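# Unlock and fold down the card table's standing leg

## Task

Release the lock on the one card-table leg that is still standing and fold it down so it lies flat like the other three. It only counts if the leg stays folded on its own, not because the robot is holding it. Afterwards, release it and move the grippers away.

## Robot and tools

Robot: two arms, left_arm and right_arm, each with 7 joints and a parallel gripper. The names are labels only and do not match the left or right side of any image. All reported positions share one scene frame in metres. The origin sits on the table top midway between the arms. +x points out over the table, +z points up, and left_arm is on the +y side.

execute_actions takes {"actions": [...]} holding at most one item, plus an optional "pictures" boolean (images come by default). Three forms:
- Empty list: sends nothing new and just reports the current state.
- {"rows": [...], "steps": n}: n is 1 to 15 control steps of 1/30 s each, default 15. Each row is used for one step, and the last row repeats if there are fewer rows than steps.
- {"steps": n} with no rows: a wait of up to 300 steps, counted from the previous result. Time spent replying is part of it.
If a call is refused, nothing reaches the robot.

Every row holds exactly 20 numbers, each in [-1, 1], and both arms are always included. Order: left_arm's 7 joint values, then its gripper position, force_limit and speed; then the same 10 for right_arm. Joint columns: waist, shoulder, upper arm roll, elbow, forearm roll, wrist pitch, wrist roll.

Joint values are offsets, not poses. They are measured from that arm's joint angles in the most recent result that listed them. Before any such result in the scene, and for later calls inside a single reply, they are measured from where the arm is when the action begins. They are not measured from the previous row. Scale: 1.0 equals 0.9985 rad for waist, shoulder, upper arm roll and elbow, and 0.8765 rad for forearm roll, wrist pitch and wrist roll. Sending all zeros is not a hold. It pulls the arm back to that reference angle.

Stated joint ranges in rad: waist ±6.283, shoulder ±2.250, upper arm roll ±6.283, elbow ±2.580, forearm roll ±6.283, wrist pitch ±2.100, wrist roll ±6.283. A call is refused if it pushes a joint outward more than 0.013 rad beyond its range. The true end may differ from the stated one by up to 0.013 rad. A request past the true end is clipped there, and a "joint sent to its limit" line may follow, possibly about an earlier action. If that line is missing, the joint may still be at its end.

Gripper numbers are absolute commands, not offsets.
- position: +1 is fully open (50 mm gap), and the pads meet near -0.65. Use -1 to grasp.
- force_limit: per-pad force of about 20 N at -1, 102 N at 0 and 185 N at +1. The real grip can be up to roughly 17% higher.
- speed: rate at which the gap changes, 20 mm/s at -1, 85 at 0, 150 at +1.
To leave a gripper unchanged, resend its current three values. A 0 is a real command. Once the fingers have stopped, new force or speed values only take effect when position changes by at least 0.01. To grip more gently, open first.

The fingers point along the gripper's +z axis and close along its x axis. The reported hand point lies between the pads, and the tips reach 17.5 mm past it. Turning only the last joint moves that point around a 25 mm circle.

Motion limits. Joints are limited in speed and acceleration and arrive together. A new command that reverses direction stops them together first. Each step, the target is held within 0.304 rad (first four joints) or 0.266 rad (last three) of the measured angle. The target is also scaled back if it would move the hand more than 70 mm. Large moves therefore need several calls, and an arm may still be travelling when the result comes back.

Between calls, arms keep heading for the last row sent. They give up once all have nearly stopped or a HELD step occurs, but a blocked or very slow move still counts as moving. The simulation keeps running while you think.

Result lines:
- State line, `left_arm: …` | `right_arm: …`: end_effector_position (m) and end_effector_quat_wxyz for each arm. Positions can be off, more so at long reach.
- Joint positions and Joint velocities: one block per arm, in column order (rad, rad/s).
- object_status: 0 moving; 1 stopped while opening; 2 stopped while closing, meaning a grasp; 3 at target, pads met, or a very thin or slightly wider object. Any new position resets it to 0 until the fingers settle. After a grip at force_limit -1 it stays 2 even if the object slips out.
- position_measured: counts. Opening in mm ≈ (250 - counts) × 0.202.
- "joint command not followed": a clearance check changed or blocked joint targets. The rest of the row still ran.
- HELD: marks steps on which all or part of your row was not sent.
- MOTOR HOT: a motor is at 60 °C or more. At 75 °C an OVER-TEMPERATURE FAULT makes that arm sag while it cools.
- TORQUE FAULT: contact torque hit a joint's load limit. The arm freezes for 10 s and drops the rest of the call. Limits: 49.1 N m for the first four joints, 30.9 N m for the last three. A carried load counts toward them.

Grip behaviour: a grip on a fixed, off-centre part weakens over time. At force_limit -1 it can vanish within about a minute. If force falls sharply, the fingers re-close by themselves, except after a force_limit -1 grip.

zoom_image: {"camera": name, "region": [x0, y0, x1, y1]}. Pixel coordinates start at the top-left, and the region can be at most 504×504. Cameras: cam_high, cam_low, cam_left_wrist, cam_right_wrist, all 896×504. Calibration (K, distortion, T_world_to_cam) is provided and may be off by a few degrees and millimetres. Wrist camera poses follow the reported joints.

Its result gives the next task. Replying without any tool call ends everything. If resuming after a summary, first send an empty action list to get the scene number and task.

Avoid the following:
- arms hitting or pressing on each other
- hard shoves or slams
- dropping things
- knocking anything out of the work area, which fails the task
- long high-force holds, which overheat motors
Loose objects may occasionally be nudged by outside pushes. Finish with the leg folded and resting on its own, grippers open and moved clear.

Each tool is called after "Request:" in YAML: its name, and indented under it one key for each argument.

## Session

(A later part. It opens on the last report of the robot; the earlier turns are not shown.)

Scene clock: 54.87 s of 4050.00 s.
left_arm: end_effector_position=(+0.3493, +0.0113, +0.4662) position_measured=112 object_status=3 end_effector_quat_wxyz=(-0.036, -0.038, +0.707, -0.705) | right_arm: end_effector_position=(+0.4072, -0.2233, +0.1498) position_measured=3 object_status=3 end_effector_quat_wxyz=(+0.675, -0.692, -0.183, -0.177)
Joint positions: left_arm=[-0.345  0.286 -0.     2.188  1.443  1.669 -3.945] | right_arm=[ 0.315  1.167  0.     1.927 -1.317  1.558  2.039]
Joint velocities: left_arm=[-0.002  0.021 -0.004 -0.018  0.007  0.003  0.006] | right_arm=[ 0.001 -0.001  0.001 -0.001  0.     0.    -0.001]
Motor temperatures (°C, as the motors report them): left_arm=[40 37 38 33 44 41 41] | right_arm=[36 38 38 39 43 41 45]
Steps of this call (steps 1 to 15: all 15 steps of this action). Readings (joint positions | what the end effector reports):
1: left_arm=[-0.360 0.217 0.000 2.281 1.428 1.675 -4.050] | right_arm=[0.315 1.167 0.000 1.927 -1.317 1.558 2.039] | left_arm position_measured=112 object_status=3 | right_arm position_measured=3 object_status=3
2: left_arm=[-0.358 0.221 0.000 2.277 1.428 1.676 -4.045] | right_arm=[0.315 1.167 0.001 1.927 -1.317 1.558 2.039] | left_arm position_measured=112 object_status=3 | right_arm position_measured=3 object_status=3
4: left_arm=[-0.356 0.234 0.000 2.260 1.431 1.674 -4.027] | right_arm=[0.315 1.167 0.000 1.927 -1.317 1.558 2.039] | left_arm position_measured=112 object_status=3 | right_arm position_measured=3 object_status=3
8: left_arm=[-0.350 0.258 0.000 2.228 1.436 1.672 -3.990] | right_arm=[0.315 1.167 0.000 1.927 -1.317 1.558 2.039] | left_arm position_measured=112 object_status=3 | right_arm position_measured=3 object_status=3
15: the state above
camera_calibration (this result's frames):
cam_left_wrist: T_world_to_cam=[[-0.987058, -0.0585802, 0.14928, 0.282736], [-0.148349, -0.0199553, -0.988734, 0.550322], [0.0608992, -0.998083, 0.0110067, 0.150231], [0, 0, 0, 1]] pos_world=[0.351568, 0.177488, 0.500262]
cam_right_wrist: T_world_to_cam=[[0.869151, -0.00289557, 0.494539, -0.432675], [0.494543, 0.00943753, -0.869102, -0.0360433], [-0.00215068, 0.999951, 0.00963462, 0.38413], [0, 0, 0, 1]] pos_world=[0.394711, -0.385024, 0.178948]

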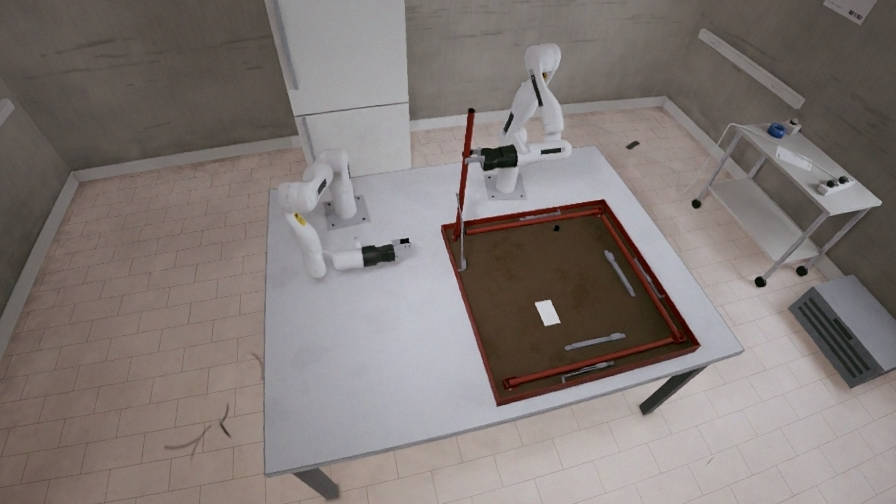

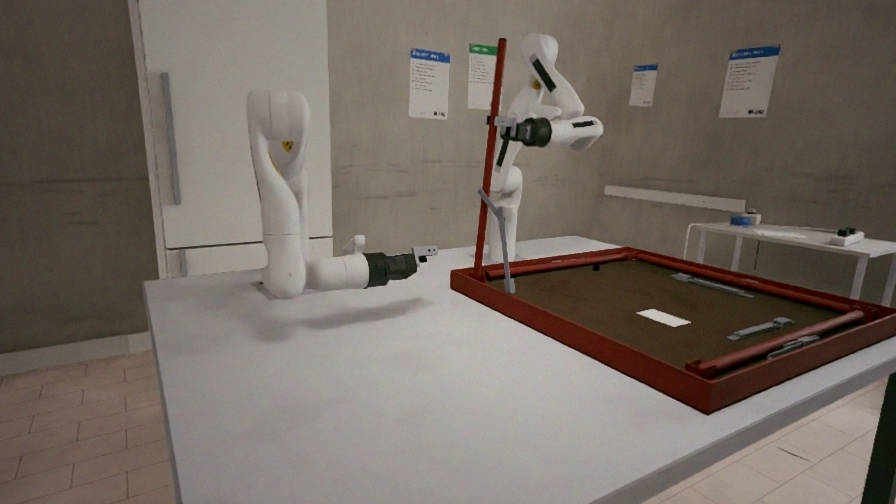

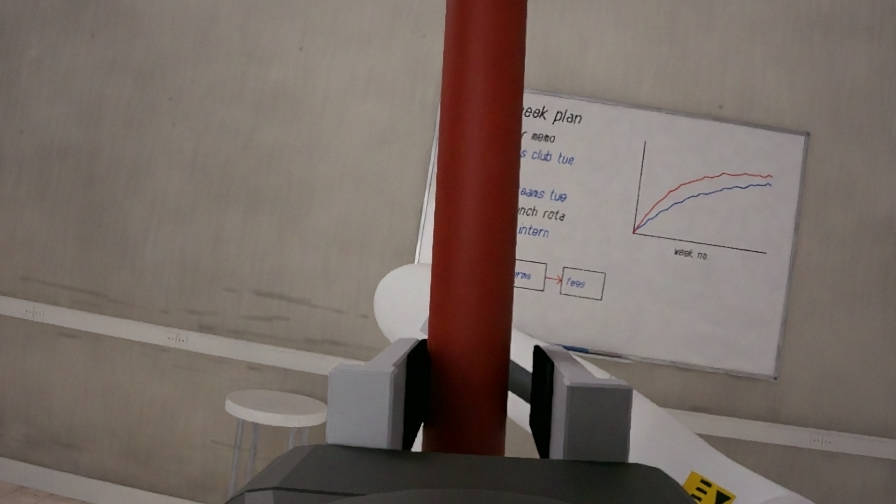

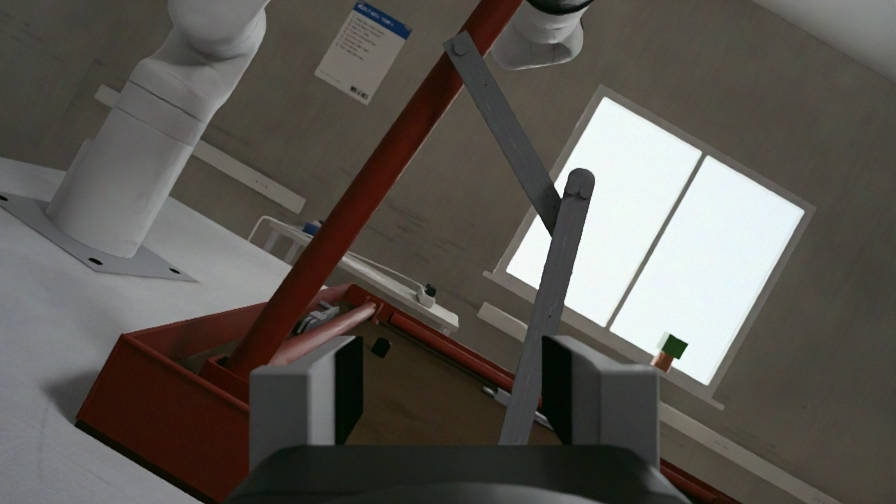

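Request:
execute_actions:
  actions:
    - {"rows":[[0.015,0.072,0,-0.095,0.015,-0.007,0.119,0.55,-0.5,-1, 0,0,0,0,0,0,0,1,-0.5,-0.3],[0.015,0.072,0,-0.095,0.015,-0.007,0.119,0.55,-0.5,-1, 0,0,0,0,0,0,0,1,-0.5,-0.3],[0.015,0.072,0,-0.095,0.015,-0.007,0.119,0.55,-0.5,-1, 0,0,0,0,0,0,0,1,-0.5,-0.3],[0.015,0.072,0,-0.095,0.015,-0.007,0.119,0.55,-0.5,-1, 0,0,0,0,0,0,0,1,-0.5,-0.3],[0.03,0.144,0,-0.19,0.031,-0.015,0.239,0.55,-0.5,-1, 0,0,0,0,0,0,0,1,-0.5,-0.3],[0.03,0.144,0,-0.19,0.031,-0.015,0.239,0.55,-0.5,-1, 0,0,0,0,0,0,0,1,-0.5,-0.3],[0.03,0.144,0,-0.19,0.031,-0.015,0.239,0.55,-0.5,-1, 0,0,0,0,0,0,0,1,-0.5,-0.3],[0.03,0.144,0,-0.19,0.031,-0.015,0.239,0.55,-0.5,-1, 0,0,0,0,0,0,0,1,-0.5,-0.3],[0.045,0.216,0,-0.284,0.046,-0.022,0.358,0.55,-0.5,-1, 0,0,0,0,0,0,0,1,-0.5,-0.3]]}
  pictures: false

Request:
execute_actions:
  actions:
    - {"rows":[[0.019,0.139,0,-0.107,0.114,-0.003,0.136,0.55,-0.5,-1, 0,0,0,0,0,0,0,1,-0.5,-0.3]],"steps":12}
  pictures: false

Request:
execute_actions:
  actions:
    - {"rows":[[0.019,0.139,0,-0.107,0.114,-0.003,0.136,0.55,-0.5,-1, 0,0,0,0,0,0,0,1,-0.5,-0.3]],"steps":12}
  pictures: false

Request:
execute_actions:
  actions:
    - {"rows":[[0.019,0.139,0,-0.107,0.114,-0.003,0.136,0.55,-0.5,-1, 0,0,0,0,0,0,0,1,-0.5,-0.3]],"steps":15}

Scene clock: 69.17 s of 4050.00 s.
left_arm: end_effector_position=(+0.4537, +0.0102, +0.4455) position_measured=70 object_status=0 end_effector_quat_wxyz=(-0.118, -0.123, +0.697, -0.696) | right_arm: end_effector_position=(+0.4072, -0.2233, +0.1498) position_measured=3 object_status=3 end_effector_quat_wxyz=(+0.675, -0.692, -0.183, -0.177)
Joint positions: left_arm=[-0.303  0.494 -0.002  1.91   1.483  1.647 -3.637] | right_arm=[ 0.315  1.167  0.     1.927 -1.317  1.558  2.039]
Joint velocities: left_arm=[ 0.019  0.114 -0.001 -0.18   0.023 -0.016  0.212] | right_arm=[ 0.    -0.     0.     0.001  0.     0.     0.002]
Motor temperatures (°C, as the motors report them): left_arm=[40 37 38 33 44 41 41] | right_arm=[36 39 38 38 43 41 45]
Steps of this call (steps 1 to 15: the robot went on to your last target; steps 16 to 90: nothing new was sent; then 10.80 s passed at rest; steps 91 to 105: all 15 steps of this action). Readings (joint positions | what the end effector reports):
91: left_arm=[-0.344 0.289 -0.000 2.186 1.442 1.669 -3.945] | right_arm=[0.315 1.167 0.000 1.927 -1.317 1.558 2.039] | left_arm position_measured=110 object_status=0 | right_arm position_measured=3 object_status=3
92: left_arm=[-0.343 0.293 0.000 2.182 1.443 1.669 -3.940] | right_arm=[0.315 1.167 0.000 1.927 -1.317 1.558 2.039] | left_arm position_measured=106 object_status=0 | right_arm position_measured=3 object_status=3
94: left_arm=[-0.338 0.315 0.001 2.156 1.446 1.668 -3.913] | right_arm=[0.315 1.167 0.000 1.927 -1.317 1.558 2.039] | left_arm position_measured=100 object_status=0 | right_arm position_measured=3 object_status=3
98: left_arm=[-0.323 0.391 -0.000 2.053 1.462 1.659 -3.797] | right_arm=[0.315 1.167 0.000 1.927 -1.317 1.558 2.039] | left_arm position_measured=87 object_status=0 | right_arm position_measured=3 object_status=3
105: the state above

Scene clock: 69.57 s of 4050.00 s.
left_arm: end_effector_position=(+0.5186, +0.0112, +0.4288) position_measured=70 object_status=3 end_effector_quat_wxyz=(+0.151, +0.187, -0.659, +0.713) | right_arm: end_effector_position=(+0.4072, -0.2233, +0.1498) position_measured=3 object_status=3 end_effector_quat_wxyz=(+0.675, -0.692, -0.183, -0.177)
Joint positions: left_arm=[-0.285  0.629 -0.003  1.805  1.583  1.643 -3.517] | right_arm=[ 0.315  1.167  0.     1.927 -1.317  1.558  2.039]
Joint velocities: left_arm=[ 0.004  0.032  0.008 -0.018  0.009  0.018  0.   ] | right_arm=[-0.001 -0.001 -0.     0.001 -0.     0.    -0.001]
Motor temperatures (°C, as the motors report them): left_arm=[40 37 38 33 44 41 41] | right_arm=[36 39 38 38 43 41 45]
Steps of this call (steps 1 to 12: all 12 steps of this action). Readings (joint positions | what the end effector reports):
1: left_arm=[-0.302 0.497 -0.002 1.906 1.484 1.647 -3.632] | right_arm=[0.315 1.167 0.000 1.927 -1.317 1.558 2.039] | left_arm position_measured=70 object_status=0 | right_arm position_measured=3 object_status=3
2: left_arm=[-0.301 0.505 -0.001 1.900 1.487 1.649 -3.626] | right_arm=[0.315 1.167 0.000 1.927 -1.317 1.558 2.039] | left_arm position_measured=70 object_status=0 | right_arm position_measured=3 object_status=3
4: left_arm=[-0.295 0.538 -0.000 1.876 1.506 1.649 -3.601] | right_arm=[0.315 1.167 0.000 1.927 -1.317 1.558 2.039] | left_arm position_measured=70 object_status=0 | right_arm position_measured=3 object_status=3
8: left_arm=[-0.286 0.617 -0.002 1.816 1.571 1.643 -3.530] | right_arm=[0.315 1.167 0.000 1.927 -1.317 1.558 2.039] | left_arm position_measured=70 object_status=3 | right_arm position_measured=3 object_status=3
12: the state above

Scene clock: 69.97 s of 4050.00 s.
left_arm: end_effector_position=(+0.5793, +0.0130, +0.4034) position_measured=70 object_status=3 end_effector_quat_wxyz=(+0.186, +0.249, -0.615, +0.725) | right_arm: end_effector_position=(+0.4072, -0.2233, +0.1498) position_measured=3 object_status=3 end_effector_quat_wxyz=(+0.675, -0.692, -0.183, -0.177)
Joint positions: left_arm=[-0.268  0.765 -0.004  1.699  1.683  1.639 -3.398] | right_arm=[ 0.315  1.167  0.     1.927 -1.317  1.558  2.039]
Joint velocities: left_arm=[ 0.003  0.03   0.006 -0.022  0.008  0.02   0.001] | right_arm=[ 0.     0.001 -0.     0.     0.    -0.     0.   ]
Motor temperatures (°C, as the motors report them): left_arm=[40 37 38 33 44 41 41] | right_arm=[36 39 38 38 43 41 45]
Steps of this call (steps 1 to 12: all 12 steps of this action). Readings (joint positions | what the end effector reports):
1: left_arm=[-0.285 0.631 -0.002 1.803 1.584 1.644 -3.517] | right_arm=[0.315 1.167 0.000 1.927 -1.317 1.558 2.039] | left_arm position_measured=70 object_status=3 | right_arm position_measured=3 object_status=3
2: left_arm=[-0.284 0.638 -0.002 1.799 1.587 1.645 -3.513] | right_arm=[0.315 1.167 0.000 1.927 -1.317 1.558 2.039] | left_arm position_measured=70 object_status=3 | right_arm position_measured=3 object_status=3
4: left_arm=[-0.279 0.667 -0.001 1.779 1.605 1.645 -3.491] | right_arm=[0.315 1.167 0.000 1.927 -1.317 1.558 2.039] | left_arm position_measured=70 object_status=3 | right_arm position_measured=3 object_status=3
8: left_arm=[-0.269 0.750 -0.003 1.714 1.669 1.639 -3.415] | right_arm=[0.315 1.167 0.000 1.927 -1.317 1.558 2.039] | left_arm position_measured=70 object_status=3 | right_arm position_measured=3 object_status=3
12: the state above

Scene clock: 70.47 s of 4050.00 s.
left_arm: end_effector_position=(+0.6350, +0.0153, +0.3691) position_measured=70 object_status=3 end_effector_quat_wxyz=(+0.223, +0.307, -0.565, +0.733) | right_arm: end_effector_position=(+0.4072, -0.2233, +0.1498) position_measured=3 object_status=3 end_effector_quat_wxyz=(+0.675, -0.692, -0.183, -0.177)
Joint positions: left_arm=[-0.25   0.903 -0.005  1.593  1.783  1.635 -3.279] | right_arm=[ 0.315  1.167  0.     1.927 -1.317  1.558  2.039]
Joint velocities: left_arm=[ 0.001  0.013  0.003 -0.009  0.006  0.001 -0.   ] | right_arm=[-0.001  0.     0.     0.001 -0.    -0.    -0.   ]
Motor temperatures (°C, as the motors report them): left_arm=[40 37 38 33 44 41 41] | right_arm=[36 39 38 38 43 41 45]
Steps of this call (steps 1 to 15: all 15 steps of this action). Readings (joint positions | what the end effector reports):
1: left_arm=[-0.268 0.767 -0.004 1.698 1.684 1.640 -3.397] | right_arm=[0.315 1.167 0.000 1.927 -1.317 1.558 2.039] | left_arm position_measured=70 object_status=3 | right_arm position_measured=3 object_status=3
2: left_arm=[-0.267 0.773 -0.003 1.694 1.687 1.641 -3.394] | right_arm=[0.315 1.167 0.000 1.927 -1.317 1.558 2.039] | left_arm position_measured=70 object_status=3 | right_arm position_measured=3 object_status=3
4: left_arm=[-0.262 0.803 -0.003 1.673 1.705 1.641 -3.372] | right_arm=[0.315 1.167 0.000 1.927 -1.317 1.558 2.039] | left_arm position_measured=70 object_status=3 | right_arm position_measured=3 object_status=3
8: left_arm=[-0.251 0.886 -0.005 1.609 1.768 1.634 -3.296] | right_arm=[0.315 1.167 0.000 1.927 -1.317 1.558 2.039] | left_arm position_measured=70 object_status=3 | right_arm position_measured=3 object_status=3
15: the state above
camera_calibration (this result's frames):
cam_left_wrist: T_world_to_cam=[[-0.668957, -0.0617921, 0.740728, 0.159292], [-0.699526, -0.284603, -0.655488, 0.72786], [0.251318, -0.956652, 0.147162, -0.0338968], [0, 0, 0, 1]] pos_world=[0.624235, 0.184567, 0.3641]
cam_right_wrist: T_world_to_cam=[[0.869144, -0.002899, 0.49455, -0.432679], [0.494554, 0.00943398, -0.869096, -0.0360514], [-0.00214606, 0.999951, 0.0096332, 0.384129], [0, 0, 0, 1]] pos_world=[0.394715, -0.385024, 0.178949]

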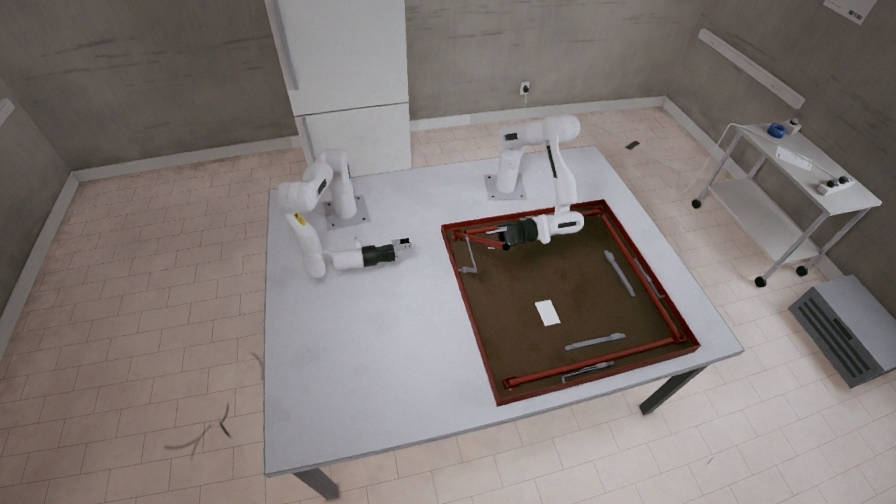

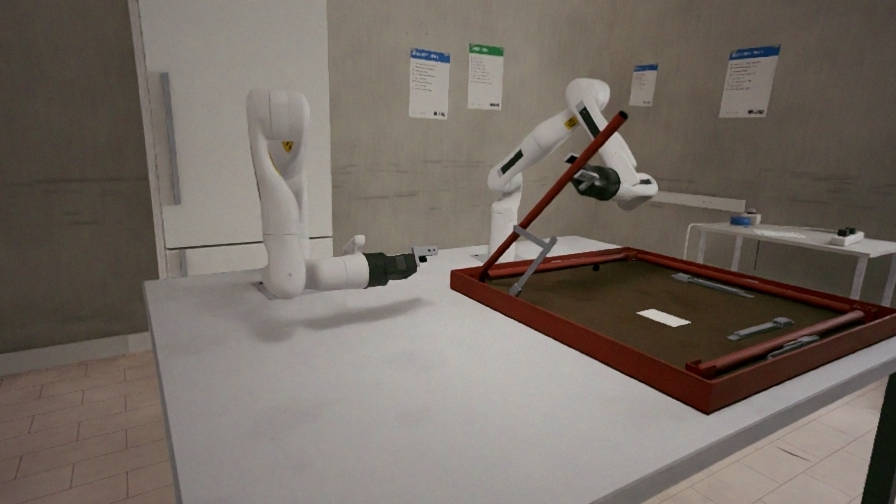

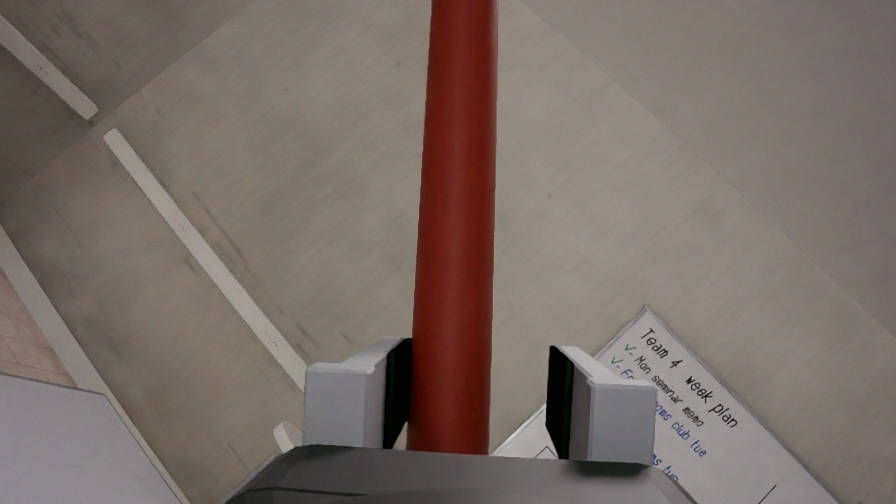

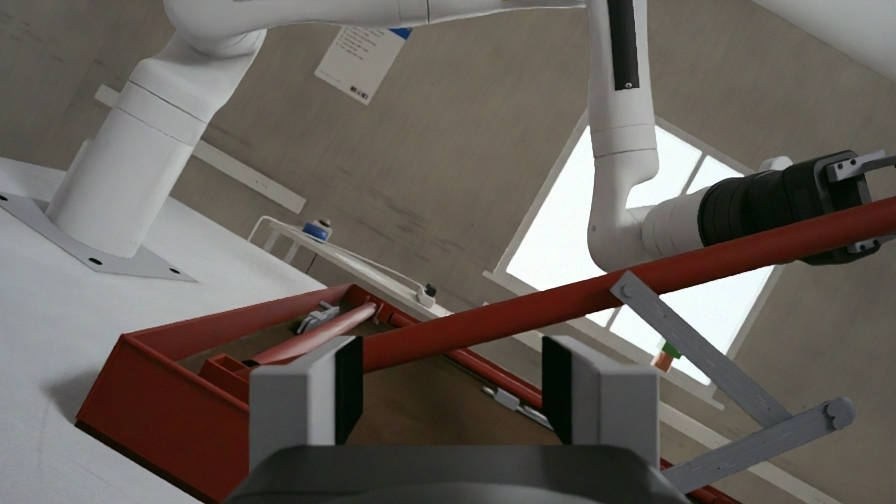

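Request:
execute_actions:
  actions: []

Scene clock: 75.50 s of 4050.00 s.
left_arm: end_effector_position=(+0.6353, +0.0153, +0.3687) position_measured=70 object_status=3 end_effector_quat_wxyz=(+0.223, +0.307, -0.564, +0.733) | right_arm: end_effector_position=(+0.4072, -0.2233, +0.1498) position_measured=3 object_status=3 end_effector_quat_wxyz=(+0.675, -0.692, -0.183, -0.177)
Joint positions: left_arm=[-0.25   0.905 -0.005  1.592  1.784  1.635 -3.279] | right_arm=[ 0.315  1.167  0.     1.927 -1.317  1.558  2.039]
Joint velocities: left_arm=[ 0.001  0.     0.001 -0.001  0.001  0.001  0.   ] | right_arm=[ 0.001  0.    -0.001 -0.001 -0.     0.     0.001]
Motor temperatures (°C, as the motors report them): left_arm=[40 37 38 33 44 41 41] | right_arm=[36 39 38 38 43 41 45]
Steps of this call (steps 1 to 15: the robot went on to your last target; steps 16 to 90: nothing new was sent; then 2.03 s passed at rest). Readings (joint positions | what the end effector reports):
1: left_arm=[-0.250 0.904 -0.005 1.593 1.783 1.635 -3.279] | right_arm=[0.315 1.167 0.000 1.927 -1.317 1.558 2.039] | left_arm position_measured=70 object_status=3 | right_arm position_measured=3 object_status=3
2: left_arm=[-0.250 0.904 -0.005 1.593 1.784 1.635 -3.279] | right_arm=[0.315 1.167 0.000 1.927 -1.317 1.558 2.039] | left_arm position_measured=70 object_status=3 | right_arm position_measured=3 object_status=3
4: left_arm=[-0.250 0.904 -0.005 1.592 1.784 1.635 -3.279] | right_arm=[0.315 1.167 0.000 1.927 -1.317 1.558 2.039] | left_arm position_measured=70 object_status=3 | right_arm position_measured=3 object_status=3
8: left_arm=[-0.250 0.905 -0.005 1.592 1.784 1.635 -3.279] | right_arm=[0.315 1.167 0.000 1.927 -1.317 1.558 2.039] | left_arm position_measured=70 object_status=3 | right_arm position_measured=3 object_status=3
90: the state above
All arms were judged still, so your last target was given up. Only a new action makes them travel on or press farther. Fingers that are still opening or closing keep moving.
camera_calibration (this result's frames):
cam_left_wrist: T_world_to_cam=[[-0.668678, -0.0615319, 0.741002, 0.159456], [-0.699717, -0.285042, -0.655093, 0.727807], [0.251526, -0.956538, 0.147547, -0.034193], [0, 0, 0, 1]] pos_world=[0.624484, 0.184561, 0.363669]
cam_right_wrist: T_world_to_cam=[[0.869144, -0.00289861, 0.49455, -0.432679], [0.494554, 0.00943426, -0.869096, -0.0360512], [-0.00214654, 0.999951, 0.00963325, 0.384129], [0, 0, 0, 1]] pos_world=[0.394714, -0.385024, 0.178949]

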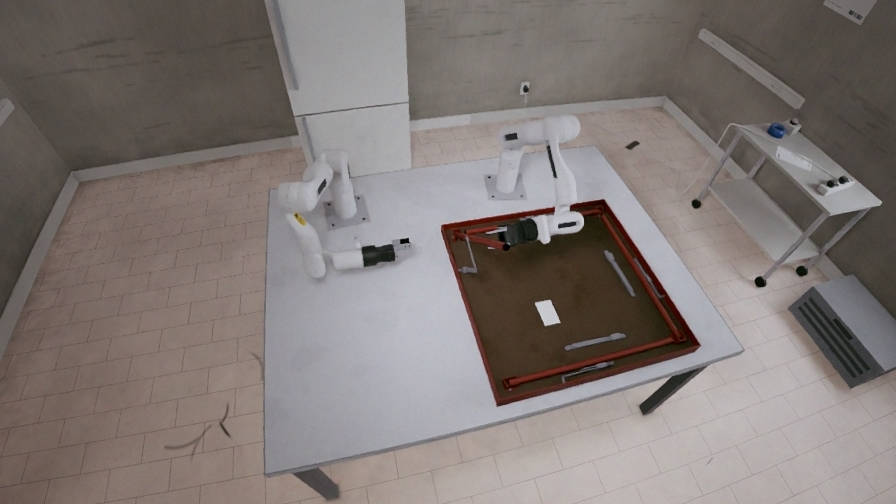

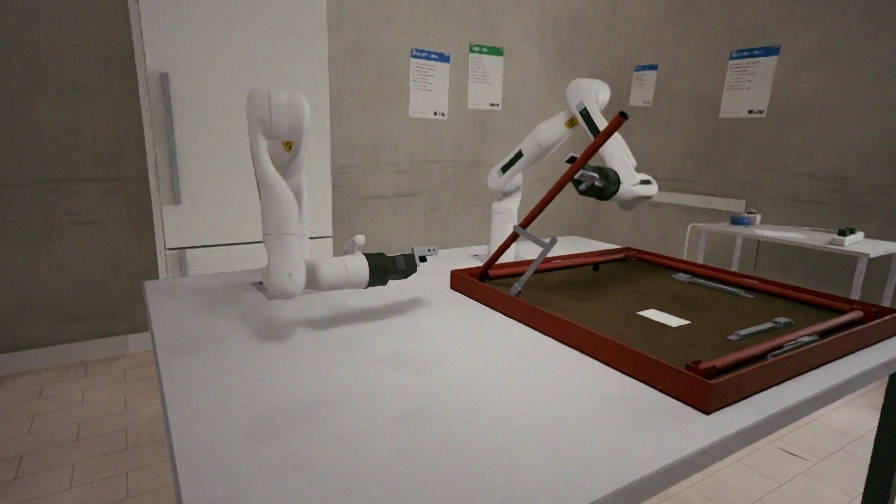

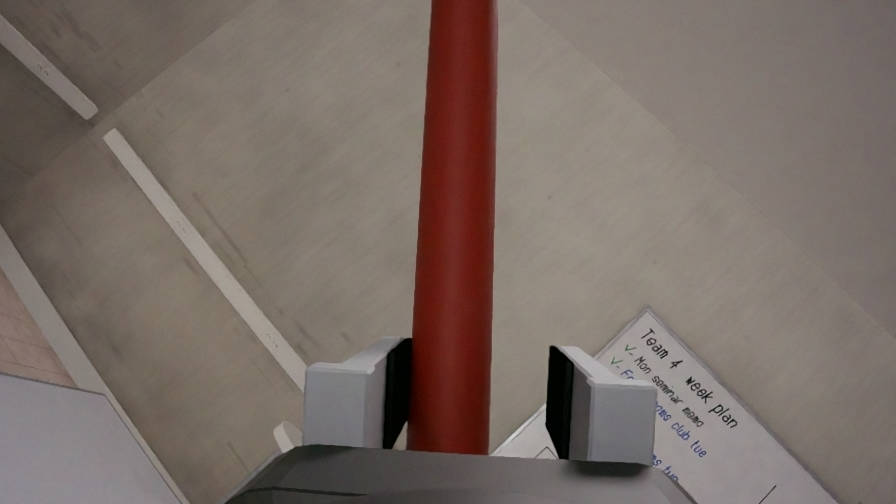

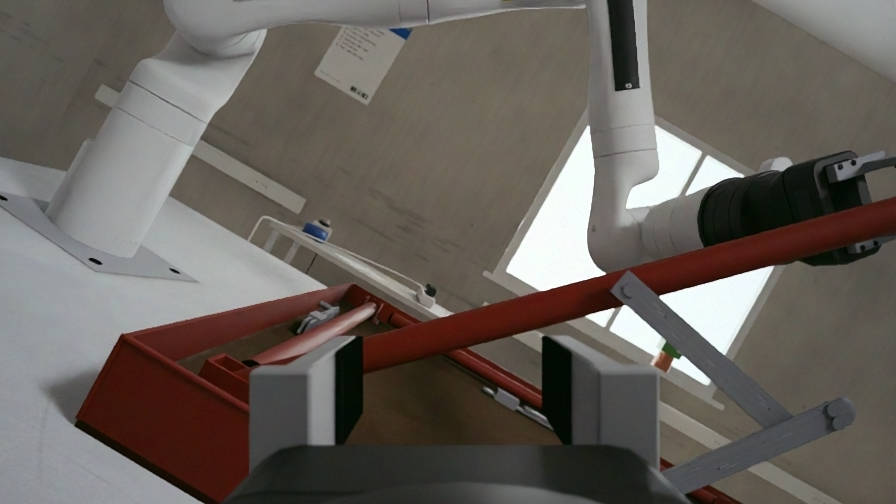

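Request:
execute_actions:
  actions:
    - {"rows":[[0.02,0.011,0.005,-0.008,0.025,-0.08,0.03,0.55,-0.5,-1,0,0,0,0,0,0,0,1,-0.5,-0.3],[0.02,0.011,0.005,-0.008,0.025,-0.08,0.03,0.55,-0.5,-1,0,0,0,0,0,0,0,1,-0.5,-0.3],[0.02,0.011,0.005,-0.008,0.025,-0.08,0.03,0.55,-0.5,-1,0,0,0,0,0,0,0,1,-0.5,-0.3],[0.02,0.011,0.005,-0.008,0.025,-0.08,0.03,0.55,-0.5,-1,0,0,0,0,0,0,0,1,-0.5,-0.3],[0.034,0.022,0.005,-0.016,0.05,-0.165,0.06,0.55,-0.5,-1,0,0,0,0,0,0,0,1,-0.5,-0.3],[0.034,0.022,0.005,-0.016,0.05,-0.165,0.06,0.55,-0.5,-1,0,0,0,0,0,0,0,1,-0.5,-0.3],[0.034,0.022,0.005,-0.016,0.05,-0.165,0.06,0.55,-0.5,-1,0,0,0,0,0,0,0,1,-0.5,-0.3],[0.034,0.022,0.005,-0.016,0.05,-0.165,0.06,0.55,-0.5,-1,0,0,0,0,0,0,0,1,-0.5,-0.3],[0.048,0.034,0.005,-0.024,0.075,-0.25,0.09,0.55,-0.5,-1,0,0,0,0,0,0,0,1,-0.5,-0.3],[0.048,0.034,0.005,-0.024,0.075,-0.25,0.09,0.55,-0.5,-1,0,0,0,0,0,0,0,1,-0.5,-0.3],[0.048,0.034,0.005,-0.024,0.075,-0.25,0.09,0.55,-0.5,-1,0,0,0,0,0,0,0,1,-0.5,-0.3],[0.048,0.034,0.005,-0.024,0.075,-0.25,0.09,0.55,-0.5,-1,0,0,0,0,0,0,0,1,-0.5,-0.3],[0.062,0.045,0.005,-0.031,0.098,-0.331,0.122,0.55,-0.5,-1,0,0,0,0,0,0,0,1,-0.5,-0.3]]}

Request:
execute_actions:
  actions:
    - {"steps":15}

Scene clock: 80.57 s of 4050.00 s.
left_arm: end_effector_position=(+0.6953, -0.0039, +0.2948) position_measured=70 object_status=3 end_effector_quat_wxyz=(+0.198, +0.423, -0.563, +0.682) | right_arm: end_effector_position=(+0.4072, -0.2233, +0.1498) position_measured=3 object_status=3 end_effector_quat_wxyz=(+0.675, -0.692, -0.183, -0.177)
Joint positions: left_arm=[-0.195  0.946 -0.001  1.565  1.861  1.376 -3.185] | right_arm=[ 0.315  1.167  0.     1.927 -1.317  1.558  2.039]
Joint velocities: left_arm=[ 0.13   0.101  0.007 -0.062  0.192 -0.683  0.272] | right_arm=[-0.     0.001 -0.001  0.001  0.    -0.     0.001]
Motor temperatures (°C, as the motors report them): left_arm=[40 38 38 33 44 41 41] | right_arm=[36 39 38 38 43 41 45]
Steps of this call (steps 1 to 90: nothing new was sent; then 1.57 s passed at rest; steps 91 to 105: all 15 steps of this action). Readings (joint positions | what the end effector reports):
91: left_arm=[-0.249 0.905 -0.005 1.592 1.784 1.634 -3.278] | right_arm=[0.315 1.167 0.000 1.927 -1.317 1.558 2.039] | left_arm position_measured=70 object_status=3 | right_arm position_measured=3 object_status=3
92: left_arm=[-0.247 0.906 -0.005 1.591 1.787 1.626 -3.275] | right_arm=[0.315 1.167 0.000 1.927 -1.317 1.558 2.039] | left_arm position_measured=70 object_status=3 | right_arm position_measured=3 object_status=3
94: left_arm=[-0.235 0.913 -0.002 1.586 1.799 1.586 -3.260] | right_arm=[0.315 1.167 0.000 1.927 -1.317 1.558 2.039] | left_arm position_measured=70 object_status=3 | right_arm position_measured=3 object_status=3
98: left_arm=[-0.220 0.926 -0.001 1.578 1.824 1.503 -3.231] | right_arm=[0.315 1.167 0.000 1.927 -1.317 1.558 2.039] | left_arm position_measured=70 object_status=3 | right_arm position_measured=3 object_status=3
105: the state above
camera_calibration (this result's frames):
cam_left_wrist: T_world_to_cam=[[-0.508877, -0.244885, 0.825273, 0.116505], [-0.76267, -0.316346, -0.564145, 0.732685], [0.399222, -0.916492, -0.0257851, -0.108151], [0, 0, 0, 1]] pos_world=[0.66126, 0.161193, 0.314403]
cam_right_wrist: T_world_to_cam=[[0.869143, -0.00289944, 0.494552, -0.43268], [0.494556, 0.00943369, -0.869094, -0.036053], [-0.00214557, 0.999951, 0.00963316, 0.384129], [0, 0, 0, 1]] pos_world=[0.394715, -0.385024, 0.178949]

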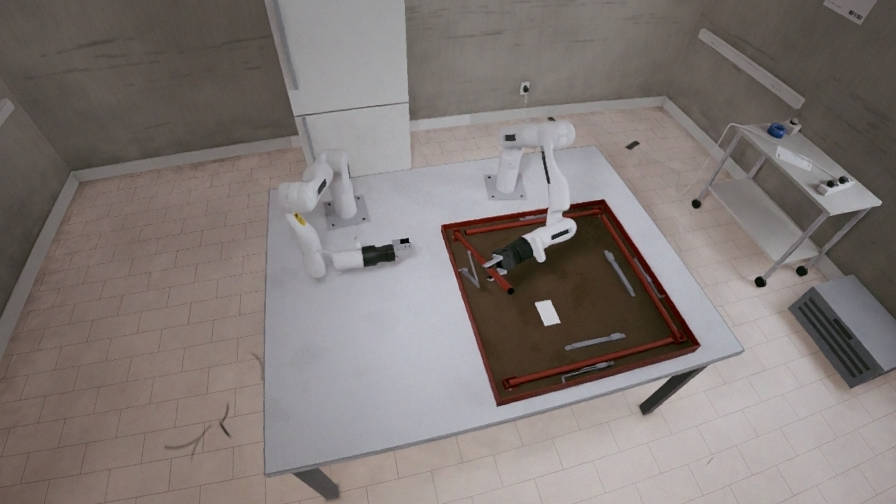

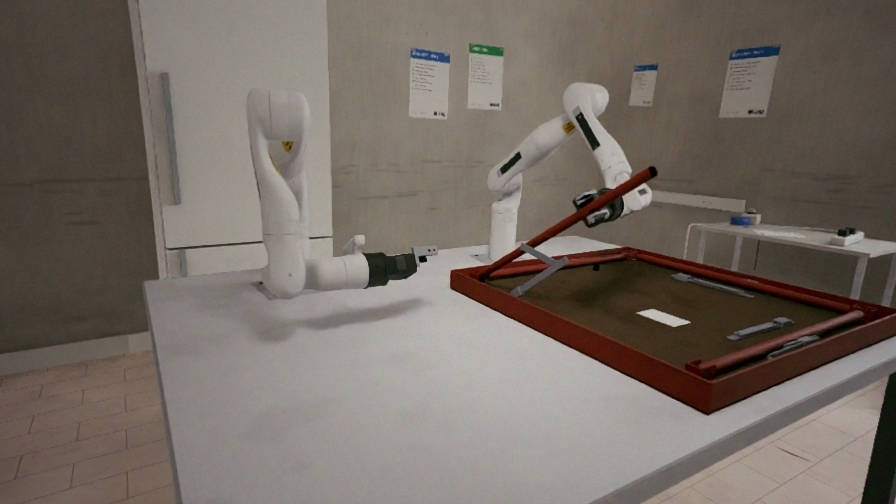

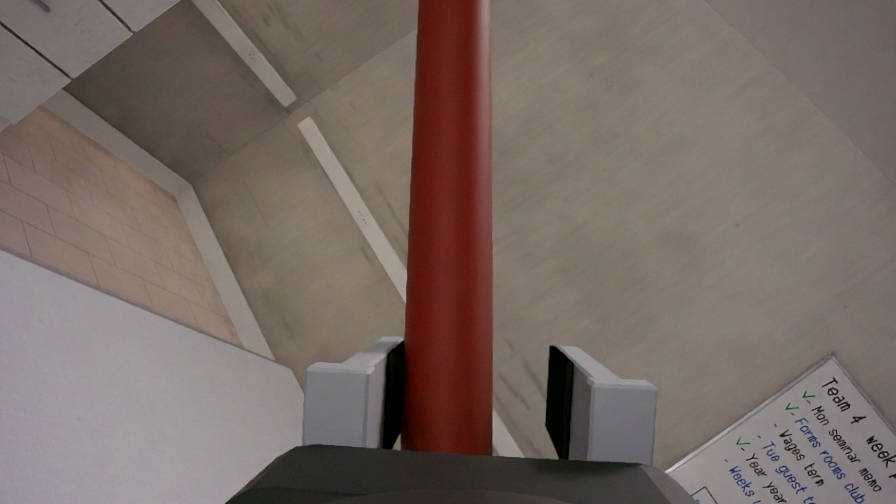

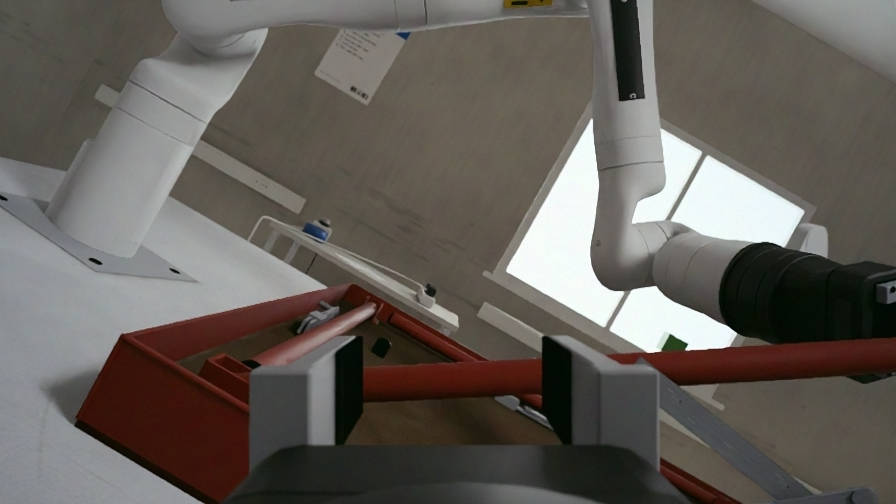

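Scene clock: 81.07 s of 4050.00 s.
left_arm: end_effector_position=(+0.7021, -0.0043, +0.2841) position_measured=70 object_status=3 end_effector_quat_wxyz=(+0.195, +0.439, -0.562, +0.674) | right_arm: end_effector_position=(+0.4072, -0.2233, +0.1498) position_measured=3 object_status=3 end_effector_quat_wxyz=(+0.675, -0.692, -0.183, -0.177)
Joint positions: left_arm=[-0.19   0.952 -0.001  1.562  1.869  1.343 -3.171] | right_arm=[ 0.315  1.167  0.     1.927 -1.317  1.558  2.039]
Joint velocities: left_arm=[ 0.    -0.001 -0.001 -0.    -0.     0.     0.   ] | right_arm=[ 0.001 -0.001 -0.     0.    -0.    -0.     0.   ]
Motor temperatures (°C, as the motors report them): left_arm=[40 38 38 33 44 41 41] | right_arm=[36 39 38 38 43 41 45]
Steps of this call (steps 1 to 15: the robot went on to your last target). Readings (joint positions | what the end effector reports):
1: left_arm=[-0.192 0.949 -0.001 1.563 1.866 1.356 -3.177] | right_arm=[0.315 1.167 0.000 1.927 -1.317 1.558 2.039] | left_arm position_measured=70 object_status=3 | right_arm position_measured=3 object_status=3
2: left_arm=[-0.191 0.951 -0.001 1.563 1.868 1.346 -3.173] | right_arm=[0.315 1.167 0.000 1.927 -1.317 1.558 2.039] | left_arm position_measured=70 object_status=3 | right_arm position_measured=3 object_status=3
4: left_arm=[-0.190 0.952 -0.001 1.563 1.869 1.343 -3.171] | right_arm=[0.315 1.167 0.000 1.927 -1.317 1.558 2.039] | left_arm position_measured=70 object_status=3 | right_arm position_measured=3 object_status=3
8: left_arm=[-0.190 0.952 -0.001 1.562 1.869 1.343 -3.171] | right_arm=[0.315 1.167 0.000 1.927 -1.317 1.558 2.039] | left_arm position_measured=70 object_status=3 | right_arm position_measured=3 object_status=3
15: the state above
camera_calibration (this result's frames):
cam_left_wrist: T_world_to_cam=[[-0.482931, -0.267669, 0.833745, 0.107939], [-0.770306, -0.32293, -0.549859, 0.73299], [0.416422, -0.907783, -0.0502343, -0.116633], [0, 0, 0, 1]] pos_world=[0.665322, 0.159719, 0.307188]
cam_right_wrist: T_world_to_cam=[[0.869143, -0.00289945, 0.494553, -0.43268], [0.494556, 0.00943342, -0.869094, -0.0360533], [-0.00214542, 0.999951, 0.00963293, 0.384129], [0, 0, 0, 1]] pos_world=[0.394715, -0.385025, 0.178949]

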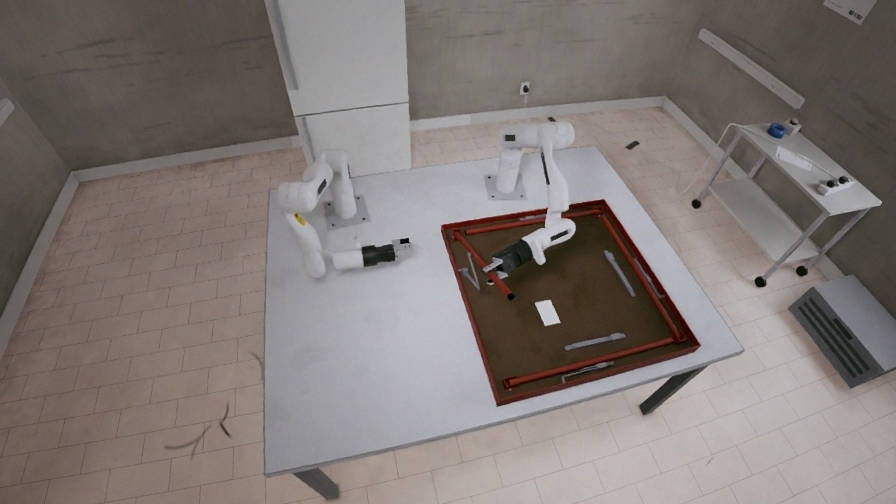

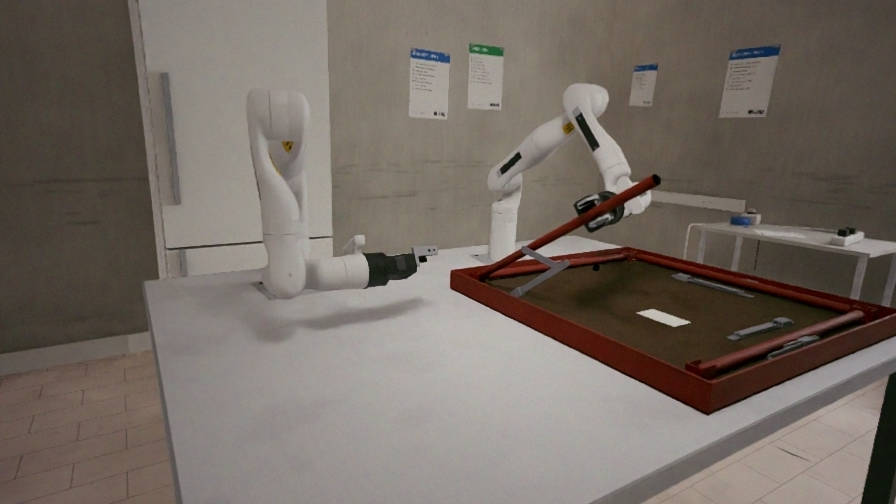

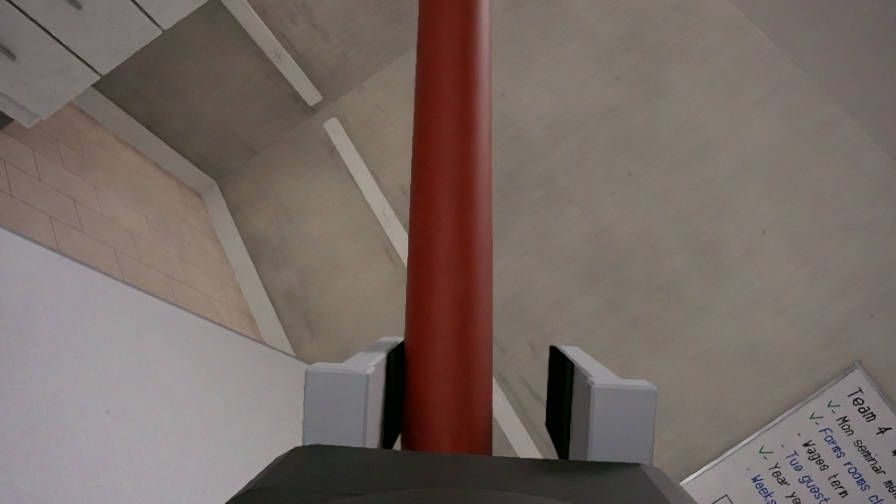

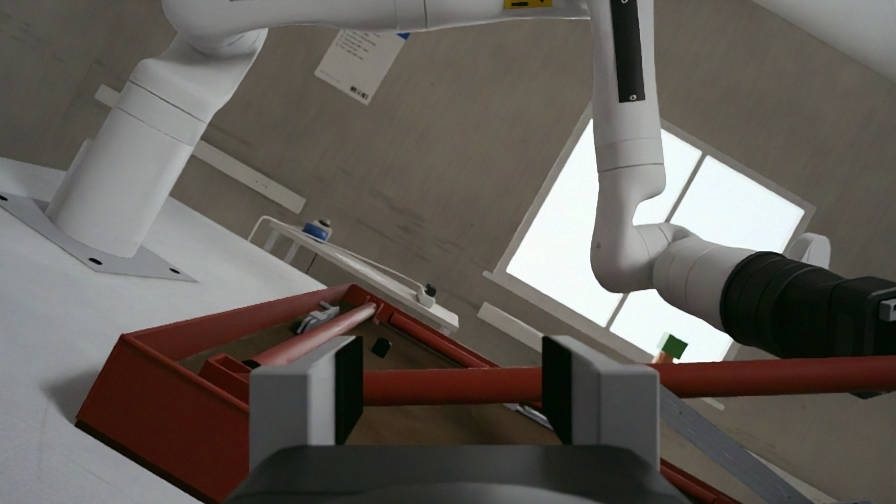

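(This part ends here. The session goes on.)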